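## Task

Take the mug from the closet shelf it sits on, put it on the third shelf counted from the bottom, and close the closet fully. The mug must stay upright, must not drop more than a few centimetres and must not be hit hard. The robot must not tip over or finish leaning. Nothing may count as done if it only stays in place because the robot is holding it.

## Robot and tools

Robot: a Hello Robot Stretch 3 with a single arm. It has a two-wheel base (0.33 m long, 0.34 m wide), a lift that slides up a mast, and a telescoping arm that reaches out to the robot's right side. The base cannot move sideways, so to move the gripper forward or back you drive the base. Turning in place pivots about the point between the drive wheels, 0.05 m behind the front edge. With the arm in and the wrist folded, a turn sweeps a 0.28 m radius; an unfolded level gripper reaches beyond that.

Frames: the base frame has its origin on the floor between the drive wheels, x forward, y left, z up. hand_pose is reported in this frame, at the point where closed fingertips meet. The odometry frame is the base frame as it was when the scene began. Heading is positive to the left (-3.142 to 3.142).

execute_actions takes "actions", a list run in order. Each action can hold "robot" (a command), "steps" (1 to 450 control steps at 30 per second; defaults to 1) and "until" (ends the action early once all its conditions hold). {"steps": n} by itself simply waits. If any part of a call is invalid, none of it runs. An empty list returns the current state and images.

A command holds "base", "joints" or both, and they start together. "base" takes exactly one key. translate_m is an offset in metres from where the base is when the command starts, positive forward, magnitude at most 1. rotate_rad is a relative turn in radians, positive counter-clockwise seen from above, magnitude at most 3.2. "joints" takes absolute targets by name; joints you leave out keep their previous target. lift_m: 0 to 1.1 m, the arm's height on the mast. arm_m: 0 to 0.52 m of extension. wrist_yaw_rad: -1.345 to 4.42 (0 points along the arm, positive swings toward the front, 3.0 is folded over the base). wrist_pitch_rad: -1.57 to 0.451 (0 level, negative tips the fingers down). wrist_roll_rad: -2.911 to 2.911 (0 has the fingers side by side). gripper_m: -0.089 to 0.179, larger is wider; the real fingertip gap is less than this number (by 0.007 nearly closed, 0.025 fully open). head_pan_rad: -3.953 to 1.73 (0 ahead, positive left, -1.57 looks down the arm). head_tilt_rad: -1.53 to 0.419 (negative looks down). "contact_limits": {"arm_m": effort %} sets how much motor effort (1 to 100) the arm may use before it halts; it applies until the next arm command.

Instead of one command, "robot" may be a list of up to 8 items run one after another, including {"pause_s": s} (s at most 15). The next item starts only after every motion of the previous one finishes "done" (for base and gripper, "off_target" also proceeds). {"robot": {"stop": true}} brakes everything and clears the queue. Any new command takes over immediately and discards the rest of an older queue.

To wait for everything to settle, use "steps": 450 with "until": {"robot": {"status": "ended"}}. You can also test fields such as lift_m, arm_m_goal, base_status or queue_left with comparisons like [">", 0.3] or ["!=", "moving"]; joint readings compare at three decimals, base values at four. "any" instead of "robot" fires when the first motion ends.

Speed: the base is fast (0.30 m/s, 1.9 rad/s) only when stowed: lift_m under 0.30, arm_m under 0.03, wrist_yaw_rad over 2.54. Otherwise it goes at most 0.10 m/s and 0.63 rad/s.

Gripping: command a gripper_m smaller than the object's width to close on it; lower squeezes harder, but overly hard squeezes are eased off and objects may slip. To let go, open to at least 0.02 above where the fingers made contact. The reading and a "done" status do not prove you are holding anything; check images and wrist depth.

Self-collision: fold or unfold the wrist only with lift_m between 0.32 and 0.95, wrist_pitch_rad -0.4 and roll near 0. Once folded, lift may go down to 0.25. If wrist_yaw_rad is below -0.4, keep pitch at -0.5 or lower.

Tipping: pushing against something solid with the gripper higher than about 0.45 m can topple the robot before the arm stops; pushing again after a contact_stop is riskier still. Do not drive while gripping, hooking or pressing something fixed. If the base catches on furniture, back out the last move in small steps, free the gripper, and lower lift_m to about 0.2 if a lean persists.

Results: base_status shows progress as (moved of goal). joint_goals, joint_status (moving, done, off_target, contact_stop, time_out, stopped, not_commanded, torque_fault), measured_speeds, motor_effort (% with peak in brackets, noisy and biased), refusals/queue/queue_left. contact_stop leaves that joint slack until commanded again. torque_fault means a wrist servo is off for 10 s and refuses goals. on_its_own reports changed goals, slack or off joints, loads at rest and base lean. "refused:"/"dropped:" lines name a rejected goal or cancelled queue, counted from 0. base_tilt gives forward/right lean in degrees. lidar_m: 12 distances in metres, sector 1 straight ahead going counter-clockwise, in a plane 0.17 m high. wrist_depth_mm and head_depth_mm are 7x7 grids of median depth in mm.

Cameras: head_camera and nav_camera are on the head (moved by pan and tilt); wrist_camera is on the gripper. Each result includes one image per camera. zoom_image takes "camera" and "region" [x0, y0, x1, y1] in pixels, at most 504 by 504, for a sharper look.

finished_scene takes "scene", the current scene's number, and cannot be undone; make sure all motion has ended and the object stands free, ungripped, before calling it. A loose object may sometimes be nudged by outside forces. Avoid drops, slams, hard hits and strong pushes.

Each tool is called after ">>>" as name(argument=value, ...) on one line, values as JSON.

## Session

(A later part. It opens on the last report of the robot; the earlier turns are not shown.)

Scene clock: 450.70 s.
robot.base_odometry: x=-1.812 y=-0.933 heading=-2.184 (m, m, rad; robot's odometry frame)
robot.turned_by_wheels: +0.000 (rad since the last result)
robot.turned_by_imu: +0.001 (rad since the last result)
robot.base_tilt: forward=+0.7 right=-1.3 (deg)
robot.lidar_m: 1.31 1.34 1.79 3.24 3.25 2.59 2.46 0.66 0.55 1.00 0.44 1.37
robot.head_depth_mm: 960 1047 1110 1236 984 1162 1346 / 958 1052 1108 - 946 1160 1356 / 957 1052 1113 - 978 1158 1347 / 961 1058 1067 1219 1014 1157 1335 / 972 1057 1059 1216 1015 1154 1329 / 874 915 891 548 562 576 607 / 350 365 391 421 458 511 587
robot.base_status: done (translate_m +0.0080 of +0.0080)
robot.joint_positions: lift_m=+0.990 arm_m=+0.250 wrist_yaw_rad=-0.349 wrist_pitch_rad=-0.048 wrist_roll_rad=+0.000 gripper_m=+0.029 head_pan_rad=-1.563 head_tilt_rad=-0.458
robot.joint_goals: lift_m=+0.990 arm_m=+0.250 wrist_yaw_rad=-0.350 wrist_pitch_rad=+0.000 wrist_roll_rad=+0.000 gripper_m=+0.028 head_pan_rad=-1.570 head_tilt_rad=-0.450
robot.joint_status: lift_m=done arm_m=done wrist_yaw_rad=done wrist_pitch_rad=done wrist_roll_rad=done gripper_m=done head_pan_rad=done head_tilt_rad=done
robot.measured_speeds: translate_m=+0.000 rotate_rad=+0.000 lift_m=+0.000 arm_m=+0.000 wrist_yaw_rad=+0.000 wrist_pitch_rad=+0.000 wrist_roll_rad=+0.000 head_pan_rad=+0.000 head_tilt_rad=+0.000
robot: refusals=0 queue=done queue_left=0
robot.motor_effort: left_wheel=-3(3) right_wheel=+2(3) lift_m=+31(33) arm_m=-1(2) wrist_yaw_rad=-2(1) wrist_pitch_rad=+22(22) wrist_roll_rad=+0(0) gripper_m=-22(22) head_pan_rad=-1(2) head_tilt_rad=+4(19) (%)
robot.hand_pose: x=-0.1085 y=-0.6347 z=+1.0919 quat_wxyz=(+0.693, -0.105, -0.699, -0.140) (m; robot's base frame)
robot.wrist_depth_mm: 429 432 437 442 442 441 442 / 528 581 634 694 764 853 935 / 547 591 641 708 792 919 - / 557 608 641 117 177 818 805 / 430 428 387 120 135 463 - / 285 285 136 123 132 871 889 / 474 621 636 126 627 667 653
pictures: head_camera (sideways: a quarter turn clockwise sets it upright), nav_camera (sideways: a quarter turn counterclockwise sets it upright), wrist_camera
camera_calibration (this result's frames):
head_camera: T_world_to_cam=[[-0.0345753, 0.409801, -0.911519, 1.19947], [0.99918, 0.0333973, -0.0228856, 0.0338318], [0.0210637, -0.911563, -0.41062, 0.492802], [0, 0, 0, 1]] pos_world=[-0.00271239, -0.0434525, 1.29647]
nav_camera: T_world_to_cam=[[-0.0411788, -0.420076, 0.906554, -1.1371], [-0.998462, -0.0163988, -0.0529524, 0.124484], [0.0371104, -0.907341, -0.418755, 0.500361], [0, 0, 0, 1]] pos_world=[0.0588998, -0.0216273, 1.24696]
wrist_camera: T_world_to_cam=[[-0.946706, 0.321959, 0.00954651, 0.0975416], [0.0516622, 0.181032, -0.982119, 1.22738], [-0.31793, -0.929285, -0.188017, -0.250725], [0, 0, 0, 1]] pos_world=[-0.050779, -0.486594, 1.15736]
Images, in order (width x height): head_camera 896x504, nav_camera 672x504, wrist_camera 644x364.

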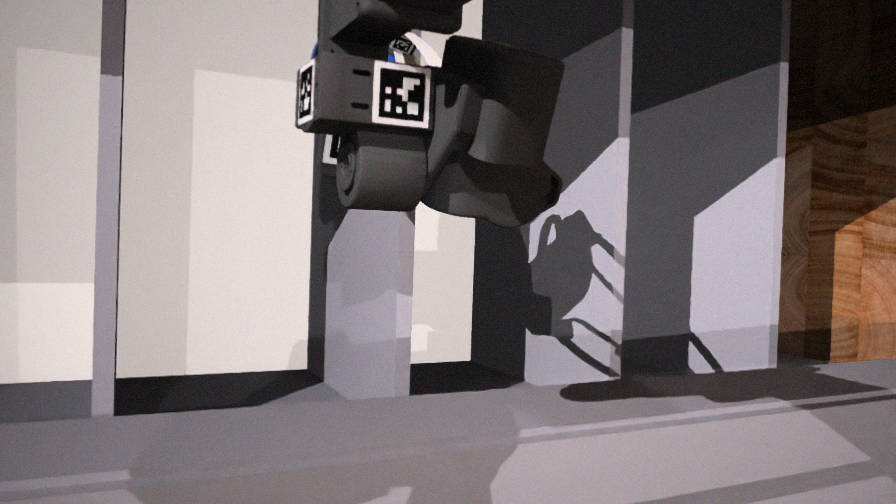

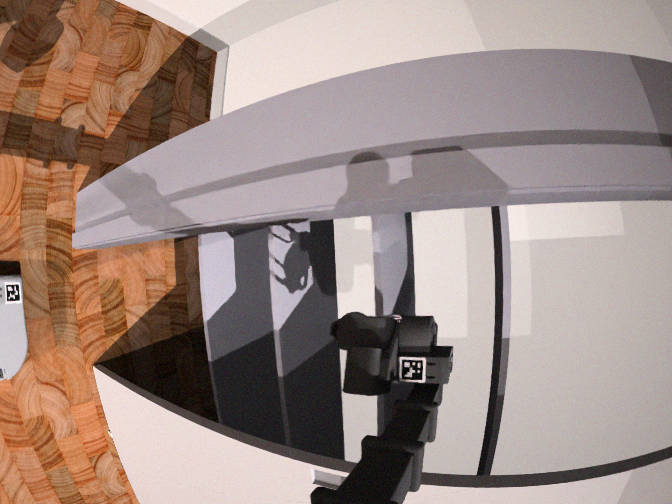

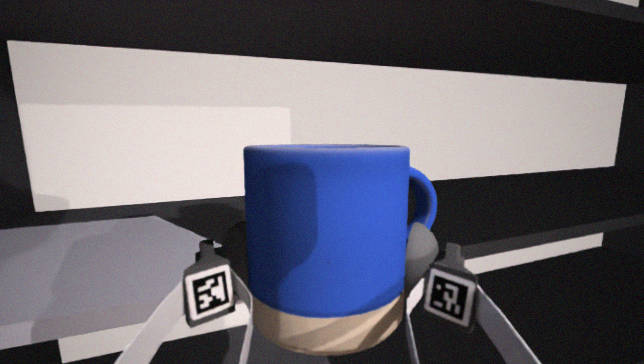

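>>> execute_actions(actions=[{"robot":[{"joints":{"arm_m":0.47}},{"joints":{"lift_m":0.975}}],"steps":300,"until":{"robot":{"status":"ended"}}}])

Scene clock: 454.57 s.
robot.base_odometry: x=-1.812 y=-0.933 heading=-2.184 (m, m, rad; robot's odometry frame)
robot.turned_by_wheels: +0.000 (rad since the last result)
robot.turned_by_imu: +0.001 (rad since the last result)
robot.base_tilt: forward=+0.7 right=-1.2 (deg)
robot.lidar_m: 1.31 1.35 1.78 3.23 3.24 2.58 2.46 0.66 0.55 1.01 0.44 1.38
robot.head_depth_mm: 963 1045 1103 1221 988 1165 1348 / 959 1052 - 1225 1025 1160 1352 / 957 1055 - 1227 1020 1156 1345 / 964 1059 1068 1216 1014 1155 1343 / 971 1063 1061 1212 1010 1155 1338 / 875 911 891 549 562 577 605 / 350 365 390 421 457 509 585
robot.base_status: done (translate_m +0.0080 of +0.0080)
robot.joint_positions: lift_m=+0.975 arm_m=+0.470 wrist_yaw_rad=-0.349 wrist_pitch_rad=-0.048 wrist_roll_rad=+0.000 gripper_m=+0.029 head_pan_rad=-1.563 head_tilt_rad=-0.458
robot.joint_goals: lift_m=+0.975 arm_m=+0.470 wrist_yaw_rad=-0.350 wrist_pitch_rad=+0.000 wrist_roll_rad=+0.000 gripper_m=+0.028 head_pan_rad=-1.570 head_tilt_rad=-0.450
robot.joint_status: lift_m=done arm_m=done wrist_yaw_rad=done wrist_pitch_rad=done wrist_roll_rad=done gripper_m=done head_pan_rad=done head_tilt_rad=done
robot.measured_speeds: translate_m=+0.000 rotate_rad=+0.000 lift_m=+0.000 arm_m=+0.000 wrist_yaw_rad=+0.000 wrist_pitch_rad=+0.000 wrist_roll_rad=+0.000 head_pan_rad=+0.000 head_tilt_rad=+0.000
robot: refusals=0 queue=done queue_left=0
robot.motor_effort: left_wheel=-3(3) right_wheel=+3(3) lift_m=+22(32) arm_m=+3(4) wrist_yaw_rad=-1(2) wrist_pitch_rad=+22(22) wrist_roll_rad=+0(0) gripper_m=-21(21) head_pan_rad=-2(3) head_tilt_rad=+4(3) (%)
robot.hand_pose: x=-0.1085 y=-0.8541 z=+1.0774 quat_wxyz=(+0.693, -0.105, -0.699, -0.140) (m; robot's base frame)
robot.wrist_depth_mm: 359 384 419 457 495 492 492 / 365 389 427 475 529 609 703 / 367 400 437 485 551 634 730 / 380 410 437 117 178 618 695 / 378 377 344 120 135 372 369 / 255 255 136 122 132 251 251 / 191 191 182 126 182 189 188
pictures: head_camera (sideways: a quarter turn clockwise sets it upright), nav_camera (sideways: a quarter turn counterclockwise sets it upright), wrist_camera
camera_calibration (this result's frames):
head_camera: T_world_to_cam=[[-0.0345738, 0.409596, -0.911612, 1.19959], [0.99918, 0.0333922, -0.0228915, 0.0338394], [0.0210644, -0.911656, -0.410415, 0.492535], [0, 0, 0, 1]] pos_world=[-0.00271238, -0.0434538, 1.29648]
nav_camera: T_world_to_cam=[[-0.0411803, -0.419871, 0.906649, -1.13722], [-0.998462, -0.0164107, -0.0529503, 0.124481], [0.0371111, -0.907435, -0.41855, 0.500095], [0, 0, 0, 1]] pos_world=[0.0588999, -0.0216397, 1.24696]
wrist_camera: T_world_to_cam=[[-0.946695, 0.321991, 0.00954274, 0.168346], [0.0517291, 0.181196, -0.982086, 1.25288], [-0.317952, -0.929241, -0.188193, -0.457133], [0, 0, 0, 1]] pos_world=[-0.0507841, -0.706008, 1.1428]
Images, in order (width x height): head_camera 896x504, nav_camera 672x504, wrist_camera 644x364.

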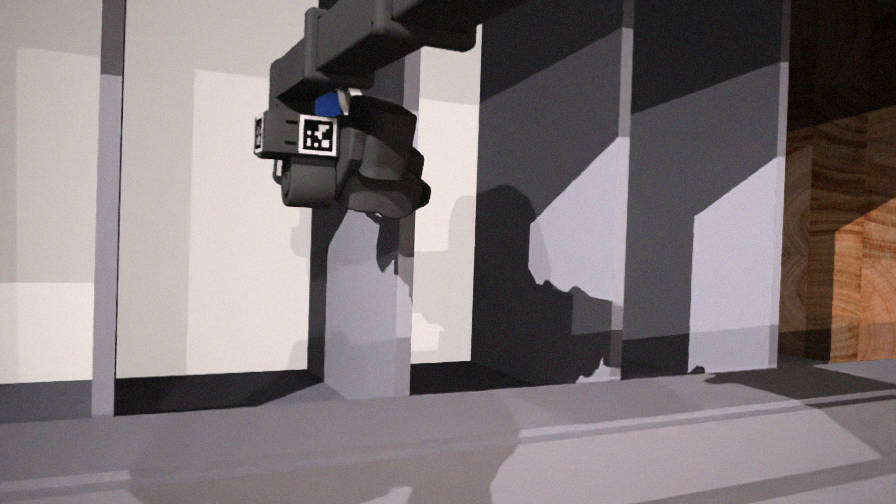

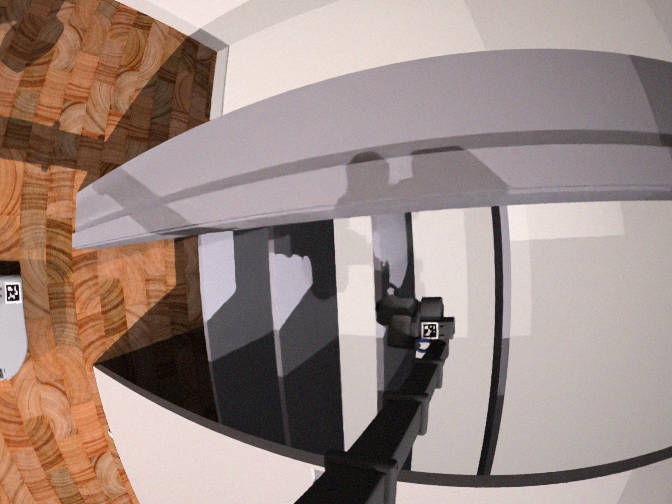

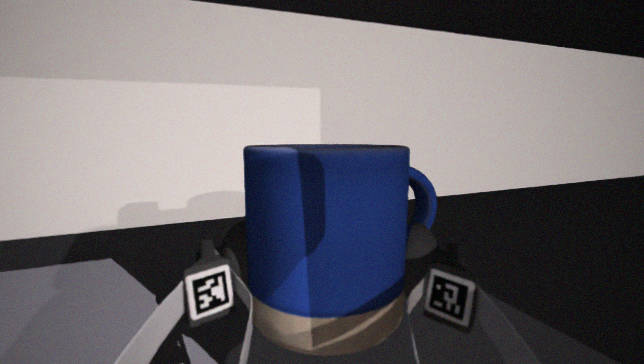

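>>> execute_actions(actions=[{"robot":{"joints":{"lift_m":0.95}},"steps":100,"until":{"robot":{"status":"ended"}}}])

Scene clock: 455.90 s.
robot.base_odometry: x=-1.812 y=-0.933 heading=-2.184 (m, m, rad; robot's odometry frame)
robot.turned_by_wheels: +0.000 (rad since the last result)
robot.turned_by_imu: +0.000 (rad since the last result)
robot.base_tilt: forward=+0.7 right=-1.2 (deg)
robot.lidar_m: 1.31 1.35 1.79 3.24 3.24 2.59 2.46 0.66 0.55 1.00 0.44 1.37
robot.head_depth_mm: 967 1046 1105 - 949 1168 1349 / 955 1050 1100 1235 1025 1160 1348 / 954 1051 1114 1230 1022 1161 1341 / 960 1059 1068 1218 1015 1155 1345 / 971 1059 1062 1215 1008 1152 1334 / 874 912 891 549 561 577 605 / 350 365 390 421 458 509 586
robot.base_status: done (translate_m +0.0080 of +0.0080)
robot.joint_positions: lift_m=+0.950 arm_m=+0.470 wrist_yaw_rad=-0.349 wrist_pitch_rad=-0.049 wrist_roll_rad=+0.000 gripper_m=+0.029 head_pan_rad=-1.563 head_tilt_rad=-0.458
robot.joint_goals: lift_m=+0.950 arm_m=+0.470 wrist_yaw_rad=-0.350 wrist_pitch_rad=+0.000 wrist_roll_rad=+0.000 gripper_m=+0.028 head_pan_rad=-1.570 head_tilt_rad=-0.450
robot.joint_status: lift_m=done arm_m=done wrist_yaw_rad=done wrist_pitch_rad=done wrist_roll_rad=done gripper_m=done head_pan_rad=done head_tilt_rad=done
robot.measured_speeds: translate_m=+0.000 rotate_rad=+0.000 lift_m=+0.000 arm_m=+0.000 wrist_yaw_rad=+0.000 wrist_pitch_rad=+0.000 wrist_roll_rad=+0.000 head_pan_rad=+0.000 head_tilt_rad=+0.000
robot: refusals=0 queue=done queue_left=0
robot.motor_effort: left_wheel=-3(3) right_wheel=+3(3) lift_m=+22(24) arm_m=+3(3) wrist_yaw_rad=-2(1) wrist_pitch_rad=+21(22) wrist_roll_rad=+0(0) gripper_m=-22(22) head_pan_rad=-2(3) head_tilt_rad=+4(3) (%)
robot.hand_pose: x=-0.1085 y=-0.8541 z=+1.0523 quat_wxyz=(+0.693, -0.105, -0.699, -0.140) (m; robot's base frame)
robot.wrist_depth_mm: 358 382 416 464 512 570 570 / 363 392 429 476 536 605 694 / 370 398 441 481 548 628 723 / 377 414 435 117 178 575 580 / 308 306 278 120 136 301 298 / 205 204 136 123 132 203 201 / 154 154 146 126 146 152 151
pictures: head_camera (sideways: a quarter turn clockwise sets it upright), nav_camera (sideways: a quarter turn counterclockwise sets it upright), wrist_camera
camera_calibration (this result's frames):
head_camera: T_world_to_cam=[[-0.0345739, 0.409596, -0.911612, 1.19959], [0.99918, 0.0333924, -0.0228915, 0.0338394], [0.0210646, -0.911656, -0.410414, 0.492535], [0, 0, 0, 1]] pos_world=[-0.00271237, -0.0434538, 1.29648]
nav_camera: T_world_to_cam=[[-0.0411802, -0.419871, 0.906649, -1.13722], [-0.998462, -0.016411, -0.0529503, 0.124481], [0.0371113, -0.907435, -0.41855, 0.500095], [0, 0, 0, 1]] pos_world=[0.0588999, -0.0216397, 1.24696]
wrist_camera: T_world_to_cam=[[-0.946695, 0.32199, 0.00953899, 0.168588], [0.0517895, 0.181362, -0.982052, 1.22839], [-0.31794, -0.92921, -0.18837, -0.461626], [0, 0, 0, 1]] pos_world=[-0.0507858, -0.706014, 1.11778]
Images, in order (width x height): head_camera 896x504, nav_camera 672x504, wrist_camera 644x364.

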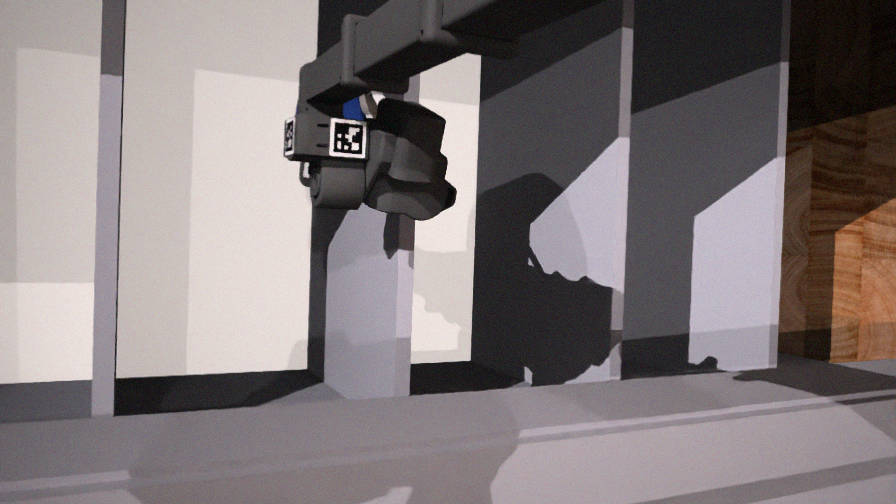

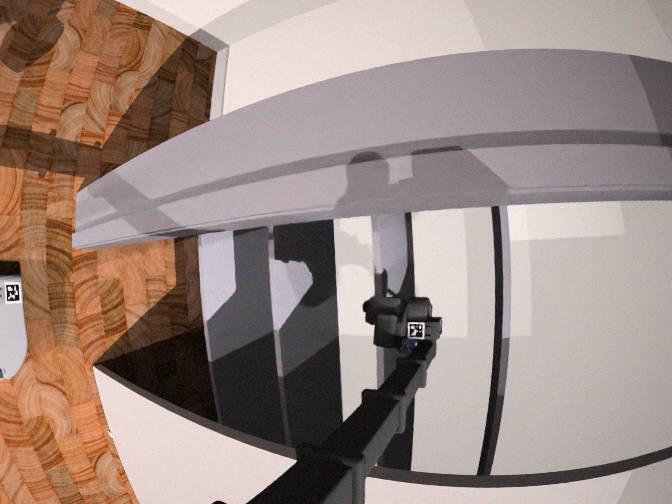

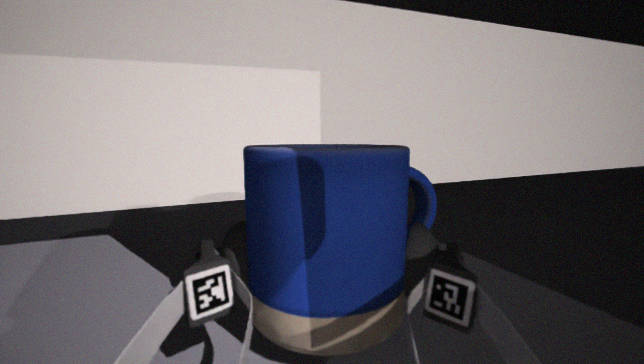

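>>> execute_actions(actions=[{"robot":{"joints":{"lift_m":0.941}},"steps":100,"until":{"robot":{"status":"ended"}}},{"robot":{"joints":{"gripper_m":0.14}},"steps":60},{"robot":{"joints":{"arm_m":0.3}},"steps":150,"until":{"robot":{"status":"ended"}}}])

Scene clock: 461.40 s.
robot.base_odometry: x=-1.812 y=-0.933 heading=-2.184 (m, m, rad; robot's odometry frame)
robot.turned_by_wheels: +0.000 (rad since the last result)
robot.turned_by_imu: +0.001 (rad since the last result)
robot.base_tilt: forward=+0.6 right=-1.2 (deg)
robot.lidar_m: 1.31 1.35 1.79 3.23 3.25 2.58 2.46 0.66 0.55 1.01 0.44 1.37
robot.head_depth_mm: 961 1045 1097 - 966 1166 1354 / 953 1050 1053 - 948 1163 1346 / 955 1057 1085 - 943 1165 1347 / 961 1058 1070 1219 1014 1159 1338 / 972 1061 1063 1216 1015 1152 1337 / 872 911 891 549 562 576 604 / 350 365 391 422 458 510 586
robot.base_status: done (translate_m +0.0080 of +0.0080)
robot.joint_positions: lift_m=+0.941 arm_m=+0.300 wrist_yaw_rad=-0.349 wrist_pitch_rad=-0.025 wrist_roll_rad=+0.000 gripper_m=+0.140 head_pan_rad=-1.563 head_tilt_rad=-0.458
robot.joint_goals: lift_m=+0.941 arm_m=+0.300 wrist_yaw_rad=-0.350 wrist_pitch_rad=+0.000 wrist_roll_rad=+0.000 gripper_m=+0.140 head_pan_rad=-1.570 head_tilt_rad=-0.450
robot.joint_status: lift_m=done arm_m=done wrist_yaw_rad=done wrist_pitch_rad=done wrist_roll_rad=done gripper_m=done head_pan_rad=done head_tilt_rad=done
robot.measured_speeds: translate_m=+0.000 rotate_rad=+0.000 lift_m=+0.000 arm_m=+0.000 wrist_yaw_rad=+0.000 wrist_pitch_rad=+0.000 wrist_roll_rad=+0.000 head_pan_rad=+0.000 head_tilt_rad=+0.000
robot: refusals=0 queue=done queue_left=0
robot.motor_effort: left_wheel=-3(3) right_wheel=+3(3) lift_m=+22(24) arm_m=-2(3) wrist_yaw_rad=-1(2) wrist_pitch_rad=+11(22) wrist_roll_rad=+0(0) gripper_m=+0(90) head_pan_rad=-3(3) head_tilt_rad=+4(3) (%)
robot.hand_pose: x=-0.1088 y=-0.6854 z=+1.0495 quat_wxyz=(+0.695, -0.114, -0.698, -0.131) (m; robot's base frame)
robot.wrist_depth_mm: 481 512 537 539 536 537 540 / 499 542 591 651 728 819 932 / 505 552 597 660 764 851 - / 512 550 457 348 653 654 635 / 316 316 288 292 309 347 - / 205 219 237 703 788 - 831 / 519 585 618 623 616 585 610
pictures: head_camera (sideways: a quarter turn clockwise sets it upright), nav_camera (sideways: a quarter turn counterclockwise sets it upright), wrist_camera
camera_calibration (this result's frames):
head_camera: T_world_to_cam=[[-0.0345733, 0.409506, -0.911652, 1.19964], [0.99918, 0.0333903, -0.022894, 0.0338428], [0.0210651, -0.911696, -0.410325, 0.492418], [0, 0, 0, 1]] pos_world=[-0.00271236, -0.0434543, 1.29648]
nav_camera: T_world_to_cam=[[-0.0411808, -0.419782, 0.90669, -1.13727], [-0.998462, -0.0164163, -0.0529494, 0.12448], [0.0371117, -0.907476, -0.418461, 0.499979], [0, 0, 0, 1]] pos_world=[0.0589, -0.0216451, 1.24697]
wrist_camera: T_world_to_cam=[[-0.946608, 0.32223, 0.0100375, 0.113696], [0.0436832, 0.159051, -0.986304, 1.18335], [-0.319413, -0.933205, -0.164635, -0.333338], [0, 0, 0, 1]] pos_world=[-0.0505398, -0.535922, 1.11112]
Images, in order (width x height): head_camera 896x504, nav_camera 672x504, wrist_camera 644x364.

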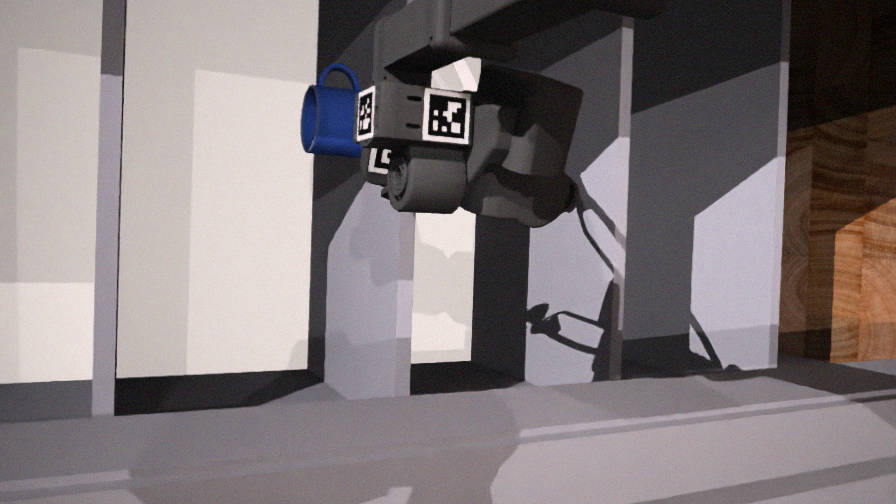

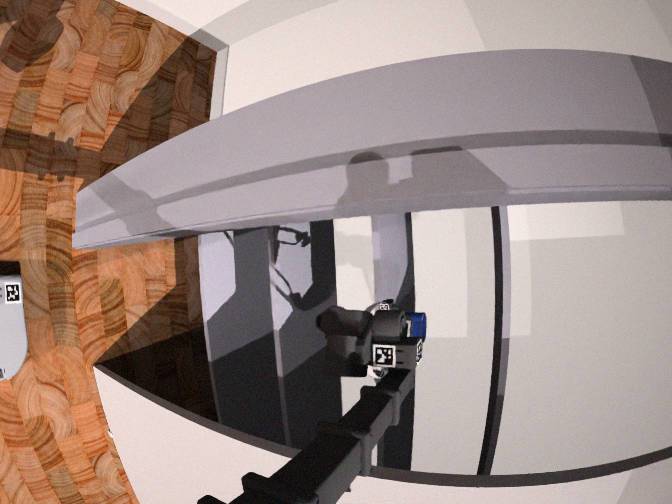

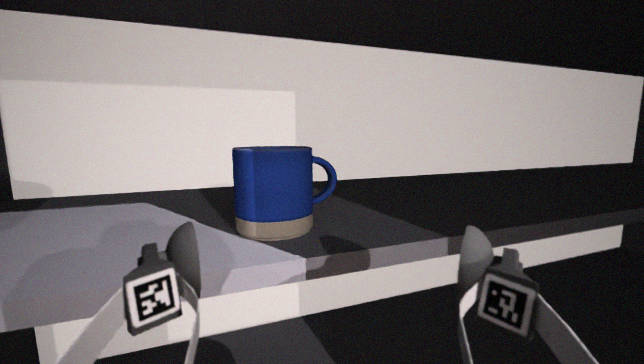

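>>> execute_actions(actions=[{"robot":[{"joints":{"arm_m":0.0}},{"joints":{"wrist_yaw_rad":0,"gripper_m":-0.04,"lift_m":0.9}},{"base":{"translate_m":-0.35}}],"steps":400,"until":{"robot":{"status":"ended"}}}])

Scene clock: 472.40 s.
robot.base_odometry: x=-1.611 y=-0.647 heading=-2.184 (m, m, rad; robot's odometry frame)
robot.turned_by_wheels: +0.000 (rad since the last result)
robot.turned_by_imu: +0.002 (rad since the last result)
robot.base_tilt: forward=+0.7 right=-1.2 (deg)
robot.lidar_m: 1.66 1.70 2.27 3.17 3.12 2.22 2.12 0.68 0.48 0.46 0.70 0.65
robot.head_depth_mm: 360 387 419 457 501 556 604 / 361 388 420 458 504 551 627 / 361 390 422 460 497 - - / 363 391 423 462 516 559 634 / 986 1072 1067 1235 1016 1153 1376 / 988 1075 833 1237 1010 1148 1377 / 989 1077 1040 1245 1048 1143 1367
robot.base_status: done (translate_m -0.3500 of -0.3500)
robot.joint_positions: lift_m=+0.900 arm_m=+0.002 wrist_yaw_rad=-0.002 wrist_pitch_rad=-0.024 wrist_roll_rad=+0.000 gripper_m=-0.039 head_pan_rad=-1.563 head_tilt_rad=-0.458
robot.joint_goals: lift_m=+0.900 arm_m=+0.000 wrist_yaw_rad=+0.000 wrist_pitch_rad=+0.000 wrist_roll_rad=+0.000 gripper_m=-0.040 head_pan_rad=-1.570 head_tilt_rad=-0.450
robot.joint_status: lift_m=done arm_m=done wrist_yaw_rad=done wrist_pitch_rad=done wrist_roll_rad=done gripper_m=done head_pan_rad=done head_tilt_rad=done
robot.measured_speeds: translate_m=+0.000 rotate_rad=+0.000 lift_m=+0.000 arm_m=+0.000 wrist_yaw_rad=+0.000 wrist_pitch_rad=+0.000 wrist_roll_rad=+0.000 head_pan_rad=+0.000 head_tilt_rad=+0.000
robot: refusals=0 queue=done queue_left=0
robot.motor_effort: left_wheel=-2(9) right_wheel=+2(3) lift_m=+20(22) arm_m=-3(3) wrist_yaw_rad=+2(6) wrist_pitch_rad=+11(11) wrist_roll_rad=+0(0) gripper_m=-15(100) head_pan_rad=-3(2) head_tilt_rad=+3(3) (%)
robot.hand_pose: x=-0.0220 y=-0.4030 z=+1.0087 quat_wxyz=(+0.707, +0.008, -0.707, -0.010) (m; robot's base frame)
robot.wrist_depth_mm: 622 641 207 206 206 207 207 / 686 906 212 211 211 211 212 / 686 902 573 215 216 217 217 / 626 763 534 222 222 223 222 / 691 964 964 227 227 228 228 / 663 755 712 - 233 233 234 / 615 626 583 238 240 241 241
pictures: head_camera (sideways: a quarter turn clockwise sets it upright), nav_camera (sideways: a quarter turn counterclockwise sets it upright), wrist_camera
camera_calibration (this result's frames):
head_camera: T_world_to_cam=[[-0.0345728, 0.409458, -0.911674, 1.19967], [0.99918, 0.0333888, -0.0228954, 0.0338446], [0.021065, -0.911718, -0.410277, 0.492355], [0, 0, 0, 1]] pos_world=[-0.00271237, -0.0434546, 1.29648]
nav_camera: T_world_to_cam=[[-0.0411812, -0.419734, 0.906712, -1.1373], [-0.998462, -0.0164189, -0.052949, 0.12448], [0.0371117, -0.907498, -0.418413, 0.499916], [0, 0, 0, 1]] pos_world=[0.0589, -0.021648, 1.24697]
wrist_camera: T_world_to_cam=[[-0.999783, -0.0182259, 0.0100514, -0.0332039], [-0.0129026, 0.163779, -0.986413, 1.09521], [0.016332, -0.986329, -0.163978, -0.0634786], [0, 0, 0, 1]] pos_world=[-0.0180289, -0.242588, 1.07025]
Images, in order (width x height): head_camera 896x504, nav_camera 672x504, wrist_camera 644x364.

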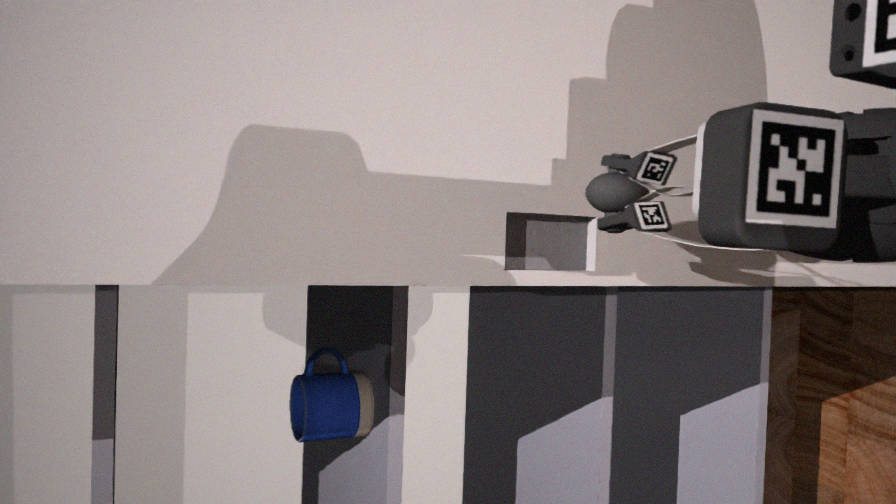

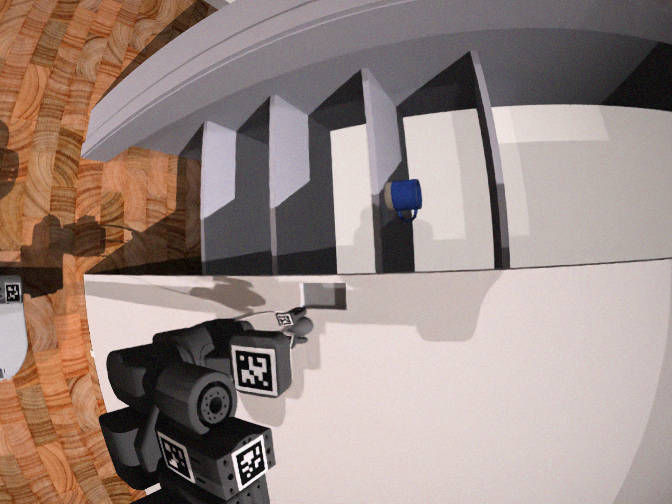

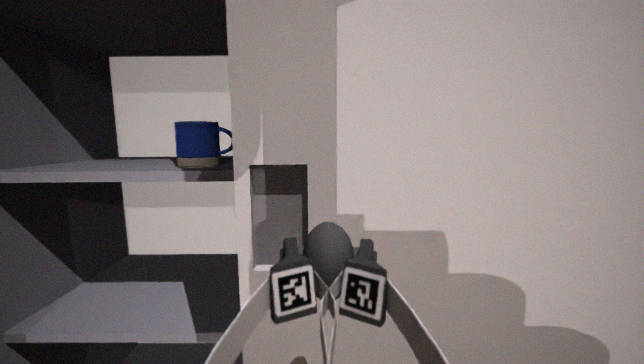

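>>> execute_actions(actions=[{"robot":[{"base":{"translate_m":0.035}},{"joints":{"arm_m":0.07},"contact_limits":{"arm_m":10}}],"steps":200,"until":{"robot":{"status":"ended"}}}])

Scene clock: 476.50 s.
robot.base_odometry: x=-1.631 y=-0.676 heading=-2.184 (m, m, rad; robot's odometry frame)
robot.turned_by_wheels: +0.000 (rad since the last result)
robot.turned_by_imu: -0.002 (rad since the last result)
robot.base_tilt: forward=+0.7 right=-1.3 (deg)
robot.lidar_m: 1.62 1.66 2.22 3.60 3.16 2.26 2.15 0.69 0.49 0.46 0.65 0.62
robot.head_depth_mm: 361 389 421 459 503 541 - / 362 390 423 460 505 552 - / 363 391 423 461 500 - - / 974 1058 991 1171 979 1158 1379 / 974 1078 1073 1236 1016 1155 1374 / 985 1078 838 1237 1012 1151 1368 / 993 1077 1056 1240 1051 1150 1371
robot.base_status: done (translate_m +0.0350 of +0.0350)
robot.joint_positions: lift_m=+0.900 arm_m=+0.057 wrist_yaw_rad=+0.004 wrist_pitch_rad=-0.025 wrist_roll_rad=+0.000 gripper_m=-0.039 head_pan_rad=-1.563 head_tilt_rad=-0.456
robot.joint_goals: lift_m=+0.900 arm_m=+0.058 wrist_yaw_rad=+0.000 wrist_pitch_rad=+0.000 wrist_roll_rad=+0.000 gripper_m=-0.040 head_pan_rad=-1.570 head_tilt_rad=-0.450
robot.joint_status: lift_m=done arm_m=contact_stop wrist_yaw_rad=done wrist_pitch_rad=done wrist_roll_rad=done gripper_m=done head_pan_rad=done head_tilt_rad=done
robot.measured_speeds: translate_m=+0.000 rotate_rad=-0.001 lift_m=+0.000 arm_m=-0.010 wrist_yaw_rad=+0.020 wrist_pitch_rad=+0.000 wrist_roll_rad=+0.000 head_pan_rad=+0.000 head_tilt_rad=+0.000
robot: refusals=0 queue=dropped queue_left=0
robot.on_its_own: arm_m is slack since a contact_stop, until your next command for it (your +0.070 is given up)
robot.motor_effort: left_wheel=-2(4) right_wheel=+4(6) lift_m=+21(20) arm_m=+6(12) wrist_yaw_rad=-4(4) wrist_pitch_rad=+11(13) wrist_roll_rad=+0(0) gripper_m=-16(16) head_pan_rad=-3(2) head_tilt_rad=+3(3) (%)
robot.contact_limits: arm_m 10 (drawing in: default 18, maximum 30; extending or still: default 25, maximum 41)
robot.hand_pose: x=-0.0204 y=-0.4577 z=+1.0084 quat_wxyz=(+0.707, +0.011, -0.707, -0.008) (m; robot's base frame)
robot.wrist_depth_mm: 596 653 640 155 156 156 156 / 654 850 846 159 159 160 160 / 648 873 564 163 163 164 164 / 585 734 526 178 168 168 168 / 644 919 913 182 172 172 173 / 648 747 751 - 177 177 177 / 564 561 561 182 181 182 182
pictures: head_camera (sideways: a quarter turn clockwise sets it upright), nav_camera (sideways: a quarter turn counterclockwise sets it upright), wrist_camera
camera_calibration (this result's frames):
head_camera: T_world_to_cam=[[-0.0345471, 0.408204, -0.912237, 1.2004], [0.999182, 0.033317, -0.0229312, 0.0338912], [0.0210324, -0.912283, -0.409021, 0.490721], [0, 0, 0, 1]] pos_world=[-0.00271407, -0.0434616, 1.29654]
nav_camera: T_world_to_cam=[[-0.0412073, -0.418484, 0.907289, -1.13805], [-0.998462, -0.0164515, -0.0529364, 0.124463], [0.0370793, -0.908075, -0.417162, 0.498289], [0, 0, 0, 1]] pos_world=[0.0588997, -0.0217257, 1.247]
wrist_camera: T_world_to_cam=[[-0.999645, -0.0246877, 0.0100172, -0.0354689], [-0.0139603, 0.165131, -0.986173, 1.10417], [0.0226922, -0.985963, -0.165417, -0.115744], [0, 0, 0, 1]] pos_world=[-0.0174153, -0.297327, 1.07011]
Images, in order (width x height): head_camera 896x504, nav_camera 672x504, wrist_camera 644x364.

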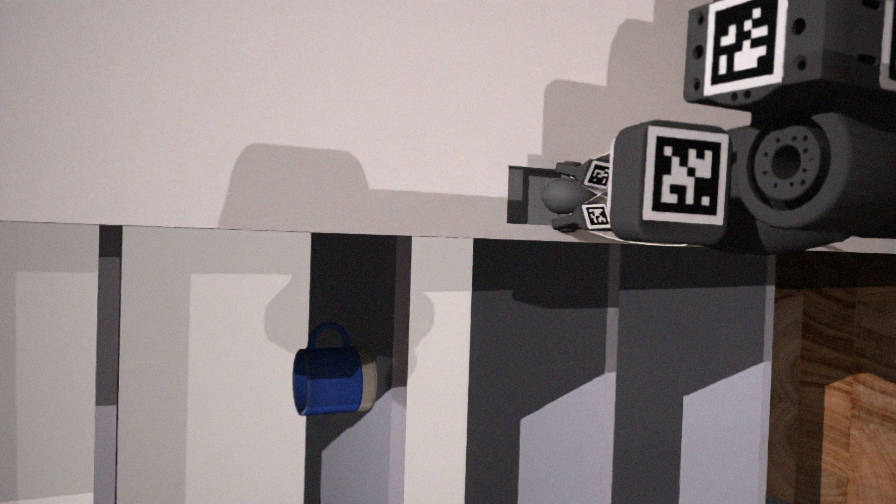

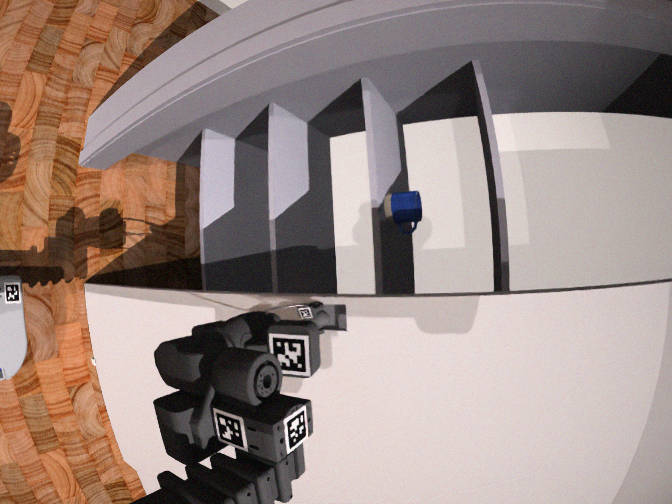

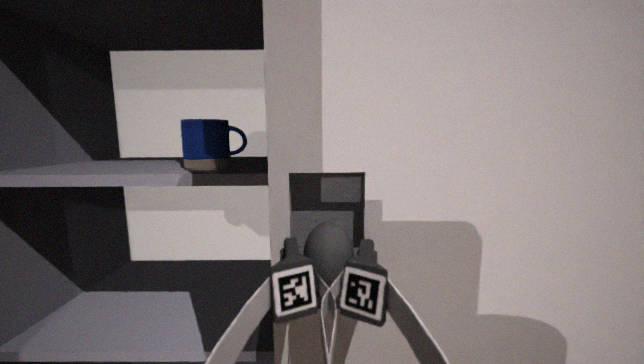

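>>> execute_actions(actions=[{"robot":[{"joints":{"arm_m":0.059},"contact_limits":{"arm_m":10}},{"base":{"translate_m":0.25}}],"steps":300,"until":{"robot":{"status":"ended"}}}])

Scene clock: 477.23 s.
robot.base_odometry: x=-1.631 y=-0.676 heading=-2.184 (m, m, rad; robot's odometry frame)
robot.turned_by_wheels: +0.000 (rad since the last result)
robot.turned_by_imu: +0.000 (rad since the last result)
robot.base_tilt: forward=+0.7 right=-1.2 (deg)
robot.lidar_m: 1.63 1.67 2.22 3.60 3.19 2.26 2.15 0.68 0.49 0.46 0.65 0.62
robot.head_depth_mm: 361 389 421 458 502 542 - / 362 390 422 460 505 552 - / 363 390 423 462 499 - - / 971 1061 988 1170 978 1160 1352 / 978 1075 1073 1234 1014 1155 1380 / 988 1069 838 1236 1013 1153 1369 / 988 1077 1059 1241 1049 1153 1369
robot.base_status: done (translate_m +0.0350 of +0.0350)
robot.joint_positions: lift_m=+0.900 arm_m=+0.057 wrist_yaw_rad=+0.005 wrist_pitch_rad=-0.025 wrist_roll_rad=+0.000 gripper_m=-0.039 head_pan_rad=-1.563 head_tilt_rad=-0.456
robot.joint_goals: lift_m=+0.900 arm_m=+0.057 wrist_yaw_rad=+0.000 wrist_pitch_rad=+0.000 wrist_roll_rad=+0.000 gripper_m=-0.040 head_pan_rad=-1.570 head_tilt_rad=-0.450
robot.joint_status: lift_m=done arm_m=contact_stop wrist_yaw_rad=done wrist_pitch_rad=done wrist_roll_rad=done gripper_m=done head_pan_rad=done head_tilt_rad=done
robot.measured_speeds: translate_m=+0.000 rotate_rad=-0.001 lift_m=+0.000 arm_m=-0.012 wrist_yaw_rad=+0.000 wrist_pitch_rad=+0.000 wrist_roll_rad=+0.000 head_pan_rad=+0.000 head_tilt_rad=+0.000
robot: refusals=0 queue=dropped queue_left=0
robot.on_its_own: arm_m is slack since a contact_stop, until your next command for it
robot.motor_effort: left_wheel=-1(2) right_wheel=+2(4) lift_m=+20(20) arm_m=+5(12) wrist_yaw_rad=-6(5) wrist_pitch_rad=+11(11) wrist_roll_rad=+0(0) gripper_m=-15(15) head_pan_rad=-3(3) head_tilt_rad=+3(3) (%)
robot.contact_limits: arm_m 10 (drawing in: default 18, maximum 30; extending or still: default 25, maximum 41)
robot.hand_pose: x=-0.0202 y=-0.4575 z=+1.0084 quat_wxyz=(+0.707, +0.011, -0.707, -0.007) (m; robot's base frame)
robot.wrist_depth_mm: 594 635 646 156 156 156 156 / 648 827 859 159 160 159 160 / 655 870 560 163 164 163 163 / 593 751 528 178 167 168 168 / 634 908 921 180 172 172 172 / 635 757 753 - 176 177 177 / 565 564 562 182 181 182 182
pictures: head_camera (sideways: a quarter turn clockwise sets it upright), nav_camera (sideways: a quarter turn counterclockwise sets it upright), wrist_camera
dropped: robot: command 0 of its queue: arm_m: contact_stop
camera_calibration (this result's frames):
head_camera: T_world_to_cam=[[-0.0345484, 0.408204, -0.912237, 1.2004], [0.999182, 0.0333201, -0.0229312, 0.0338912], [0.0210352, -0.912283, -0.409021, 0.490721], [0, 0, 0, 1]] pos_world=[-0.00271393, -0.0434616, 1.29654]
nav_camera: T_world_to_cam=[[-0.041206, -0.418484, 0.907289, -1.13805], [-0.998462, -0.0164546, -0.0529364, 0.124463], [0.0370822, -0.908075, -0.417163, 0.498289], [0, 0, 0, 1]] pos_world=[0.0588997, -0.0217256, 1.247]
wrist_camera: T_world_to_cam=[[-0.99963, -0.0252705, 0.0100226, -0.0355878], [-0.0140559, 0.164866, -0.986216, 1.10413], [0.0232698, -0.985992, -0.16516, -0.115837], [0, 0, 0, 1]] pos_world=[-0.0173596, -0.297147, 1.07013]
Images, in order (width x height): head_camera 896x504, nav_camera 672x504, wrist_camera 644x364.

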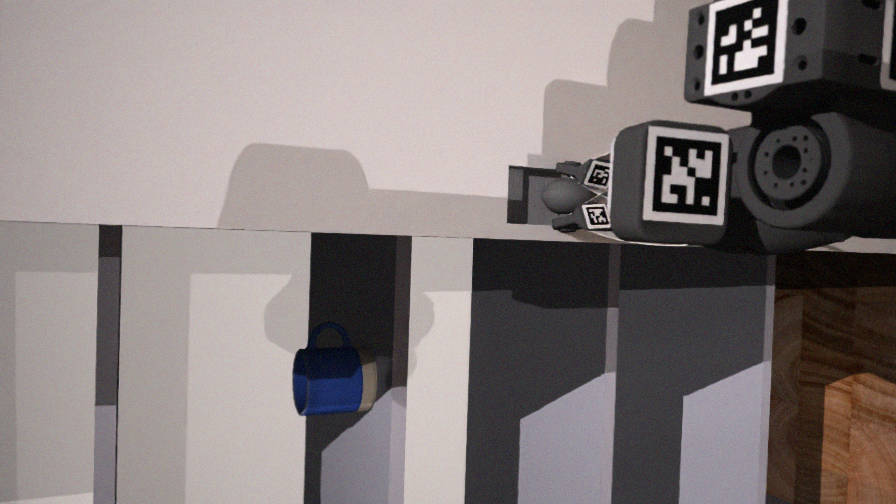

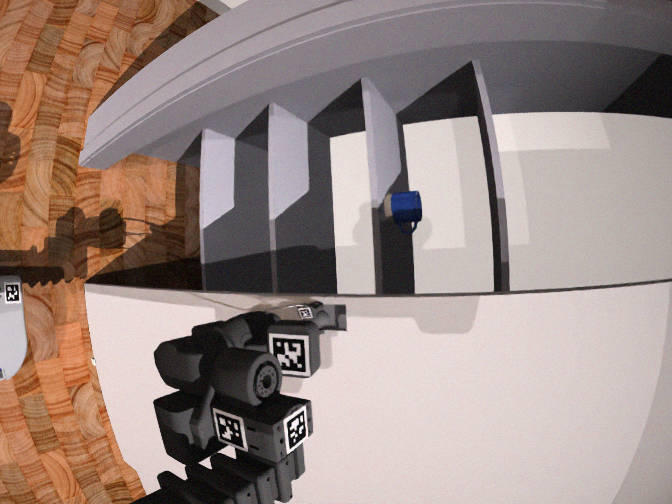

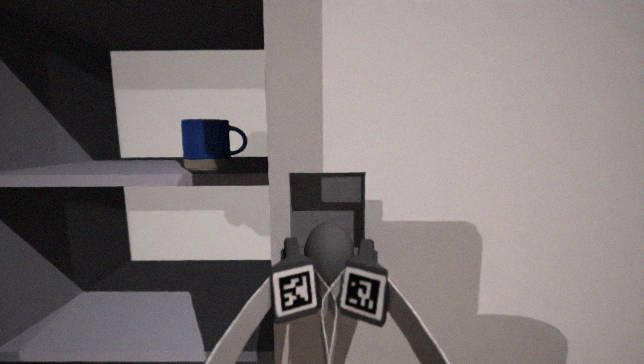

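>>> execute_actions(actions=[{"robot":{"joints":{"arm_m":0.056}},"steps":30},{"robot":{"base":{"translate_m":0.25}},"steps":300,"until":{"robot":{"status":"ended"}}}])

Scene clock: 484.67 s.
robot.base_odometry: x=-1.775 y=-0.880 heading=-2.184 (m, m, rad; robot's odometry frame)
robot.turned_by_wheels: +0.000 (rad since the last result)
robot.turned_by_imu: -0.279 (rad since the last result)
robot.base_tilt: forward=+0.6 right=-1.3 (deg)
robot.lidar_m: 1.43 1.42 1.59 2.58 3.63 2.83 2.36 0.98 0.52 0.47 0.54 0.47
robot.head_depth_mm: 375 406 445 490 545 592 - / 366 396 431 473 523 - - / 980 1069 449 477 522 - - / 981 1073 1085 1231 1023 1157 1356 / 955 1049 1073 1225 973 1153 1344 / 943 1024 975 1184 975 1151 1301 / 920 996 1031 1150 968 1111 1266
robot.base_status: done (translate_m +0.2500 of +0.2500)
robot.joint_positions: lift_m=+0.900 arm_m=+0.055 wrist_yaw_rad=-0.101 wrist_pitch_rad=-0.027 wrist_roll_rad=+0.000 gripper_m=-0.039 head_pan_rad=-1.563 head_tilt_rad=-0.456
robot.joint_goals: lift_m=+0.900 arm_m=+0.056 wrist_yaw_rad=-0.101 wrist_pitch_rad=+0.000 wrist_roll_rad=+0.000 gripper_m=-0.040 head_pan_rad=-1.570 head_tilt_rad=-0.450
robot.joint_status: lift_m=done arm_m=done wrist_yaw_rad=done wrist_pitch_rad=done wrist_roll_rad=done gripper_m=done head_pan_rad=done head_tilt_rad=done
robot.measured_speeds: translate_m=+0.000 rotate_rad=+0.000 lift_m=+0.000 arm_m=+0.000 wrist_yaw_rad=+0.000 wrist_pitch_rad=+0.000 wrist_roll_rad=+0.000 head_pan_rad=+0.000 head_tilt_rad=+0.000
robot: refusals=0 queue=done queue_left=0
robot.on_its_own: wrist_yaw_rad is held at -0.101, not at your +0.000, by its stall guard, which is not easing now
robot.motor_effort: left_wheel=-2(16) right_wheel=+2(24) lift_m=+20(20) arm_m=+6(6) wrist_yaw_rad=+0(66) wrist_pitch_rad=+12(12) wrist_roll_rad=+0(0) gripper_m=-17(22) head_pan_rad=-3(2) head_tilt_rad=+2(2) (%)
robot.hand_pose: x=-0.0473 y=-0.4545 z=+1.0079 quat_wxyz=(+0.706, -0.026, -0.706, -0.046) (m; robot's base frame)
robot.wrist_depth_mm: 650 647 647 164 183 211 250 / 680 754 816 168 187 218 257 / 680 480 840 172 193 225 269 / 515 447 690 187 199 232 281 / 726 797 877 196 206 241 293 / 715 760 756 - 217 249 304 / 562 564 557 190 215 258 318
pictures: head_camera (sideways: a quarter turn clockwise sets it upright), nav_camera (sideways: a quarter turn counterclockwise sets it upright), wrist_camera
camera_calibration (this result's frames):
head_camera: T_world_to_cam=[[-0.0345476, 0.408204, -0.912237, 1.2004], [0.999182, 0.0333182, -0.0229312, 0.0338912], [0.0210335, -0.912283, -0.409021, 0.490721], [0, 0, 0, 1]] pos_world=[-0.00271402, -0.0434616, 1.29654]
nav_camera: T_world_to_cam=[[-0.0412068, -0.418484, 0.907289, -1.13805], [-0.998462, -0.0164527, -0.0529364, 0.124463], [0.0370804, -0.908075, -0.417163, 0.49829], [0, 0, 0, 1]] pos_world=[0.0588997, -0.0217256, 1.247]
wrist_camera: T_world_to_cam=[[-0.996688, 0.0806995, 0.0100403, -0.0142706], [0.00361464, 0.167304, -0.985899, 1.1044], [-0.0812413, -0.982597, -0.167042, -0.113831], [0, 0, 0, 1]] pos_world=[-0.0274631, -0.295469, 1.06995]
Images, in order (width x height): head_camera 896x504, nav_camera 672x504, wrist_camera 644x364.

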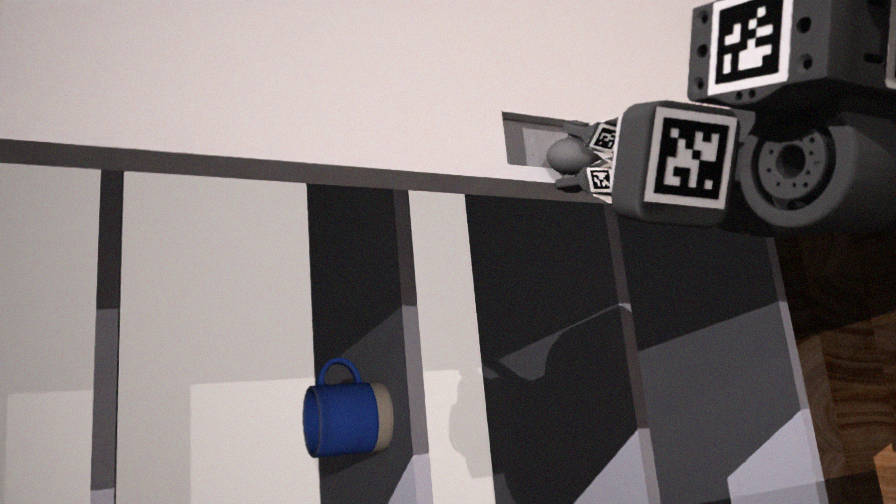

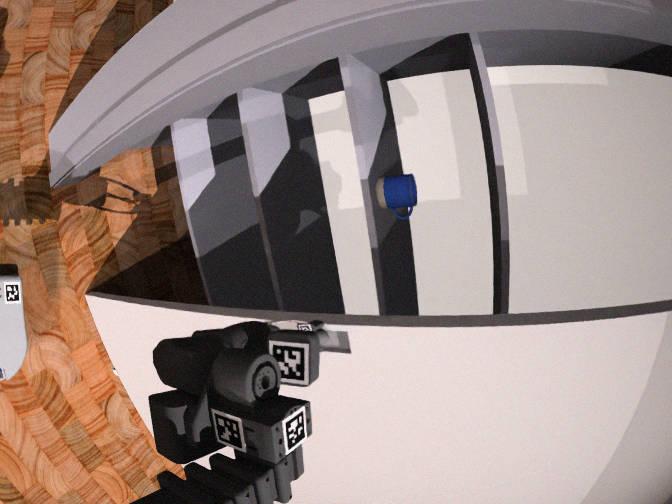

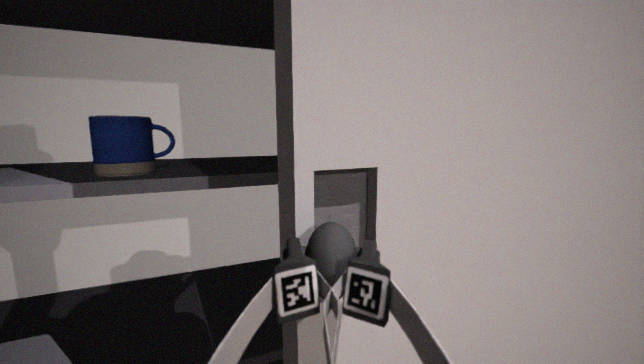

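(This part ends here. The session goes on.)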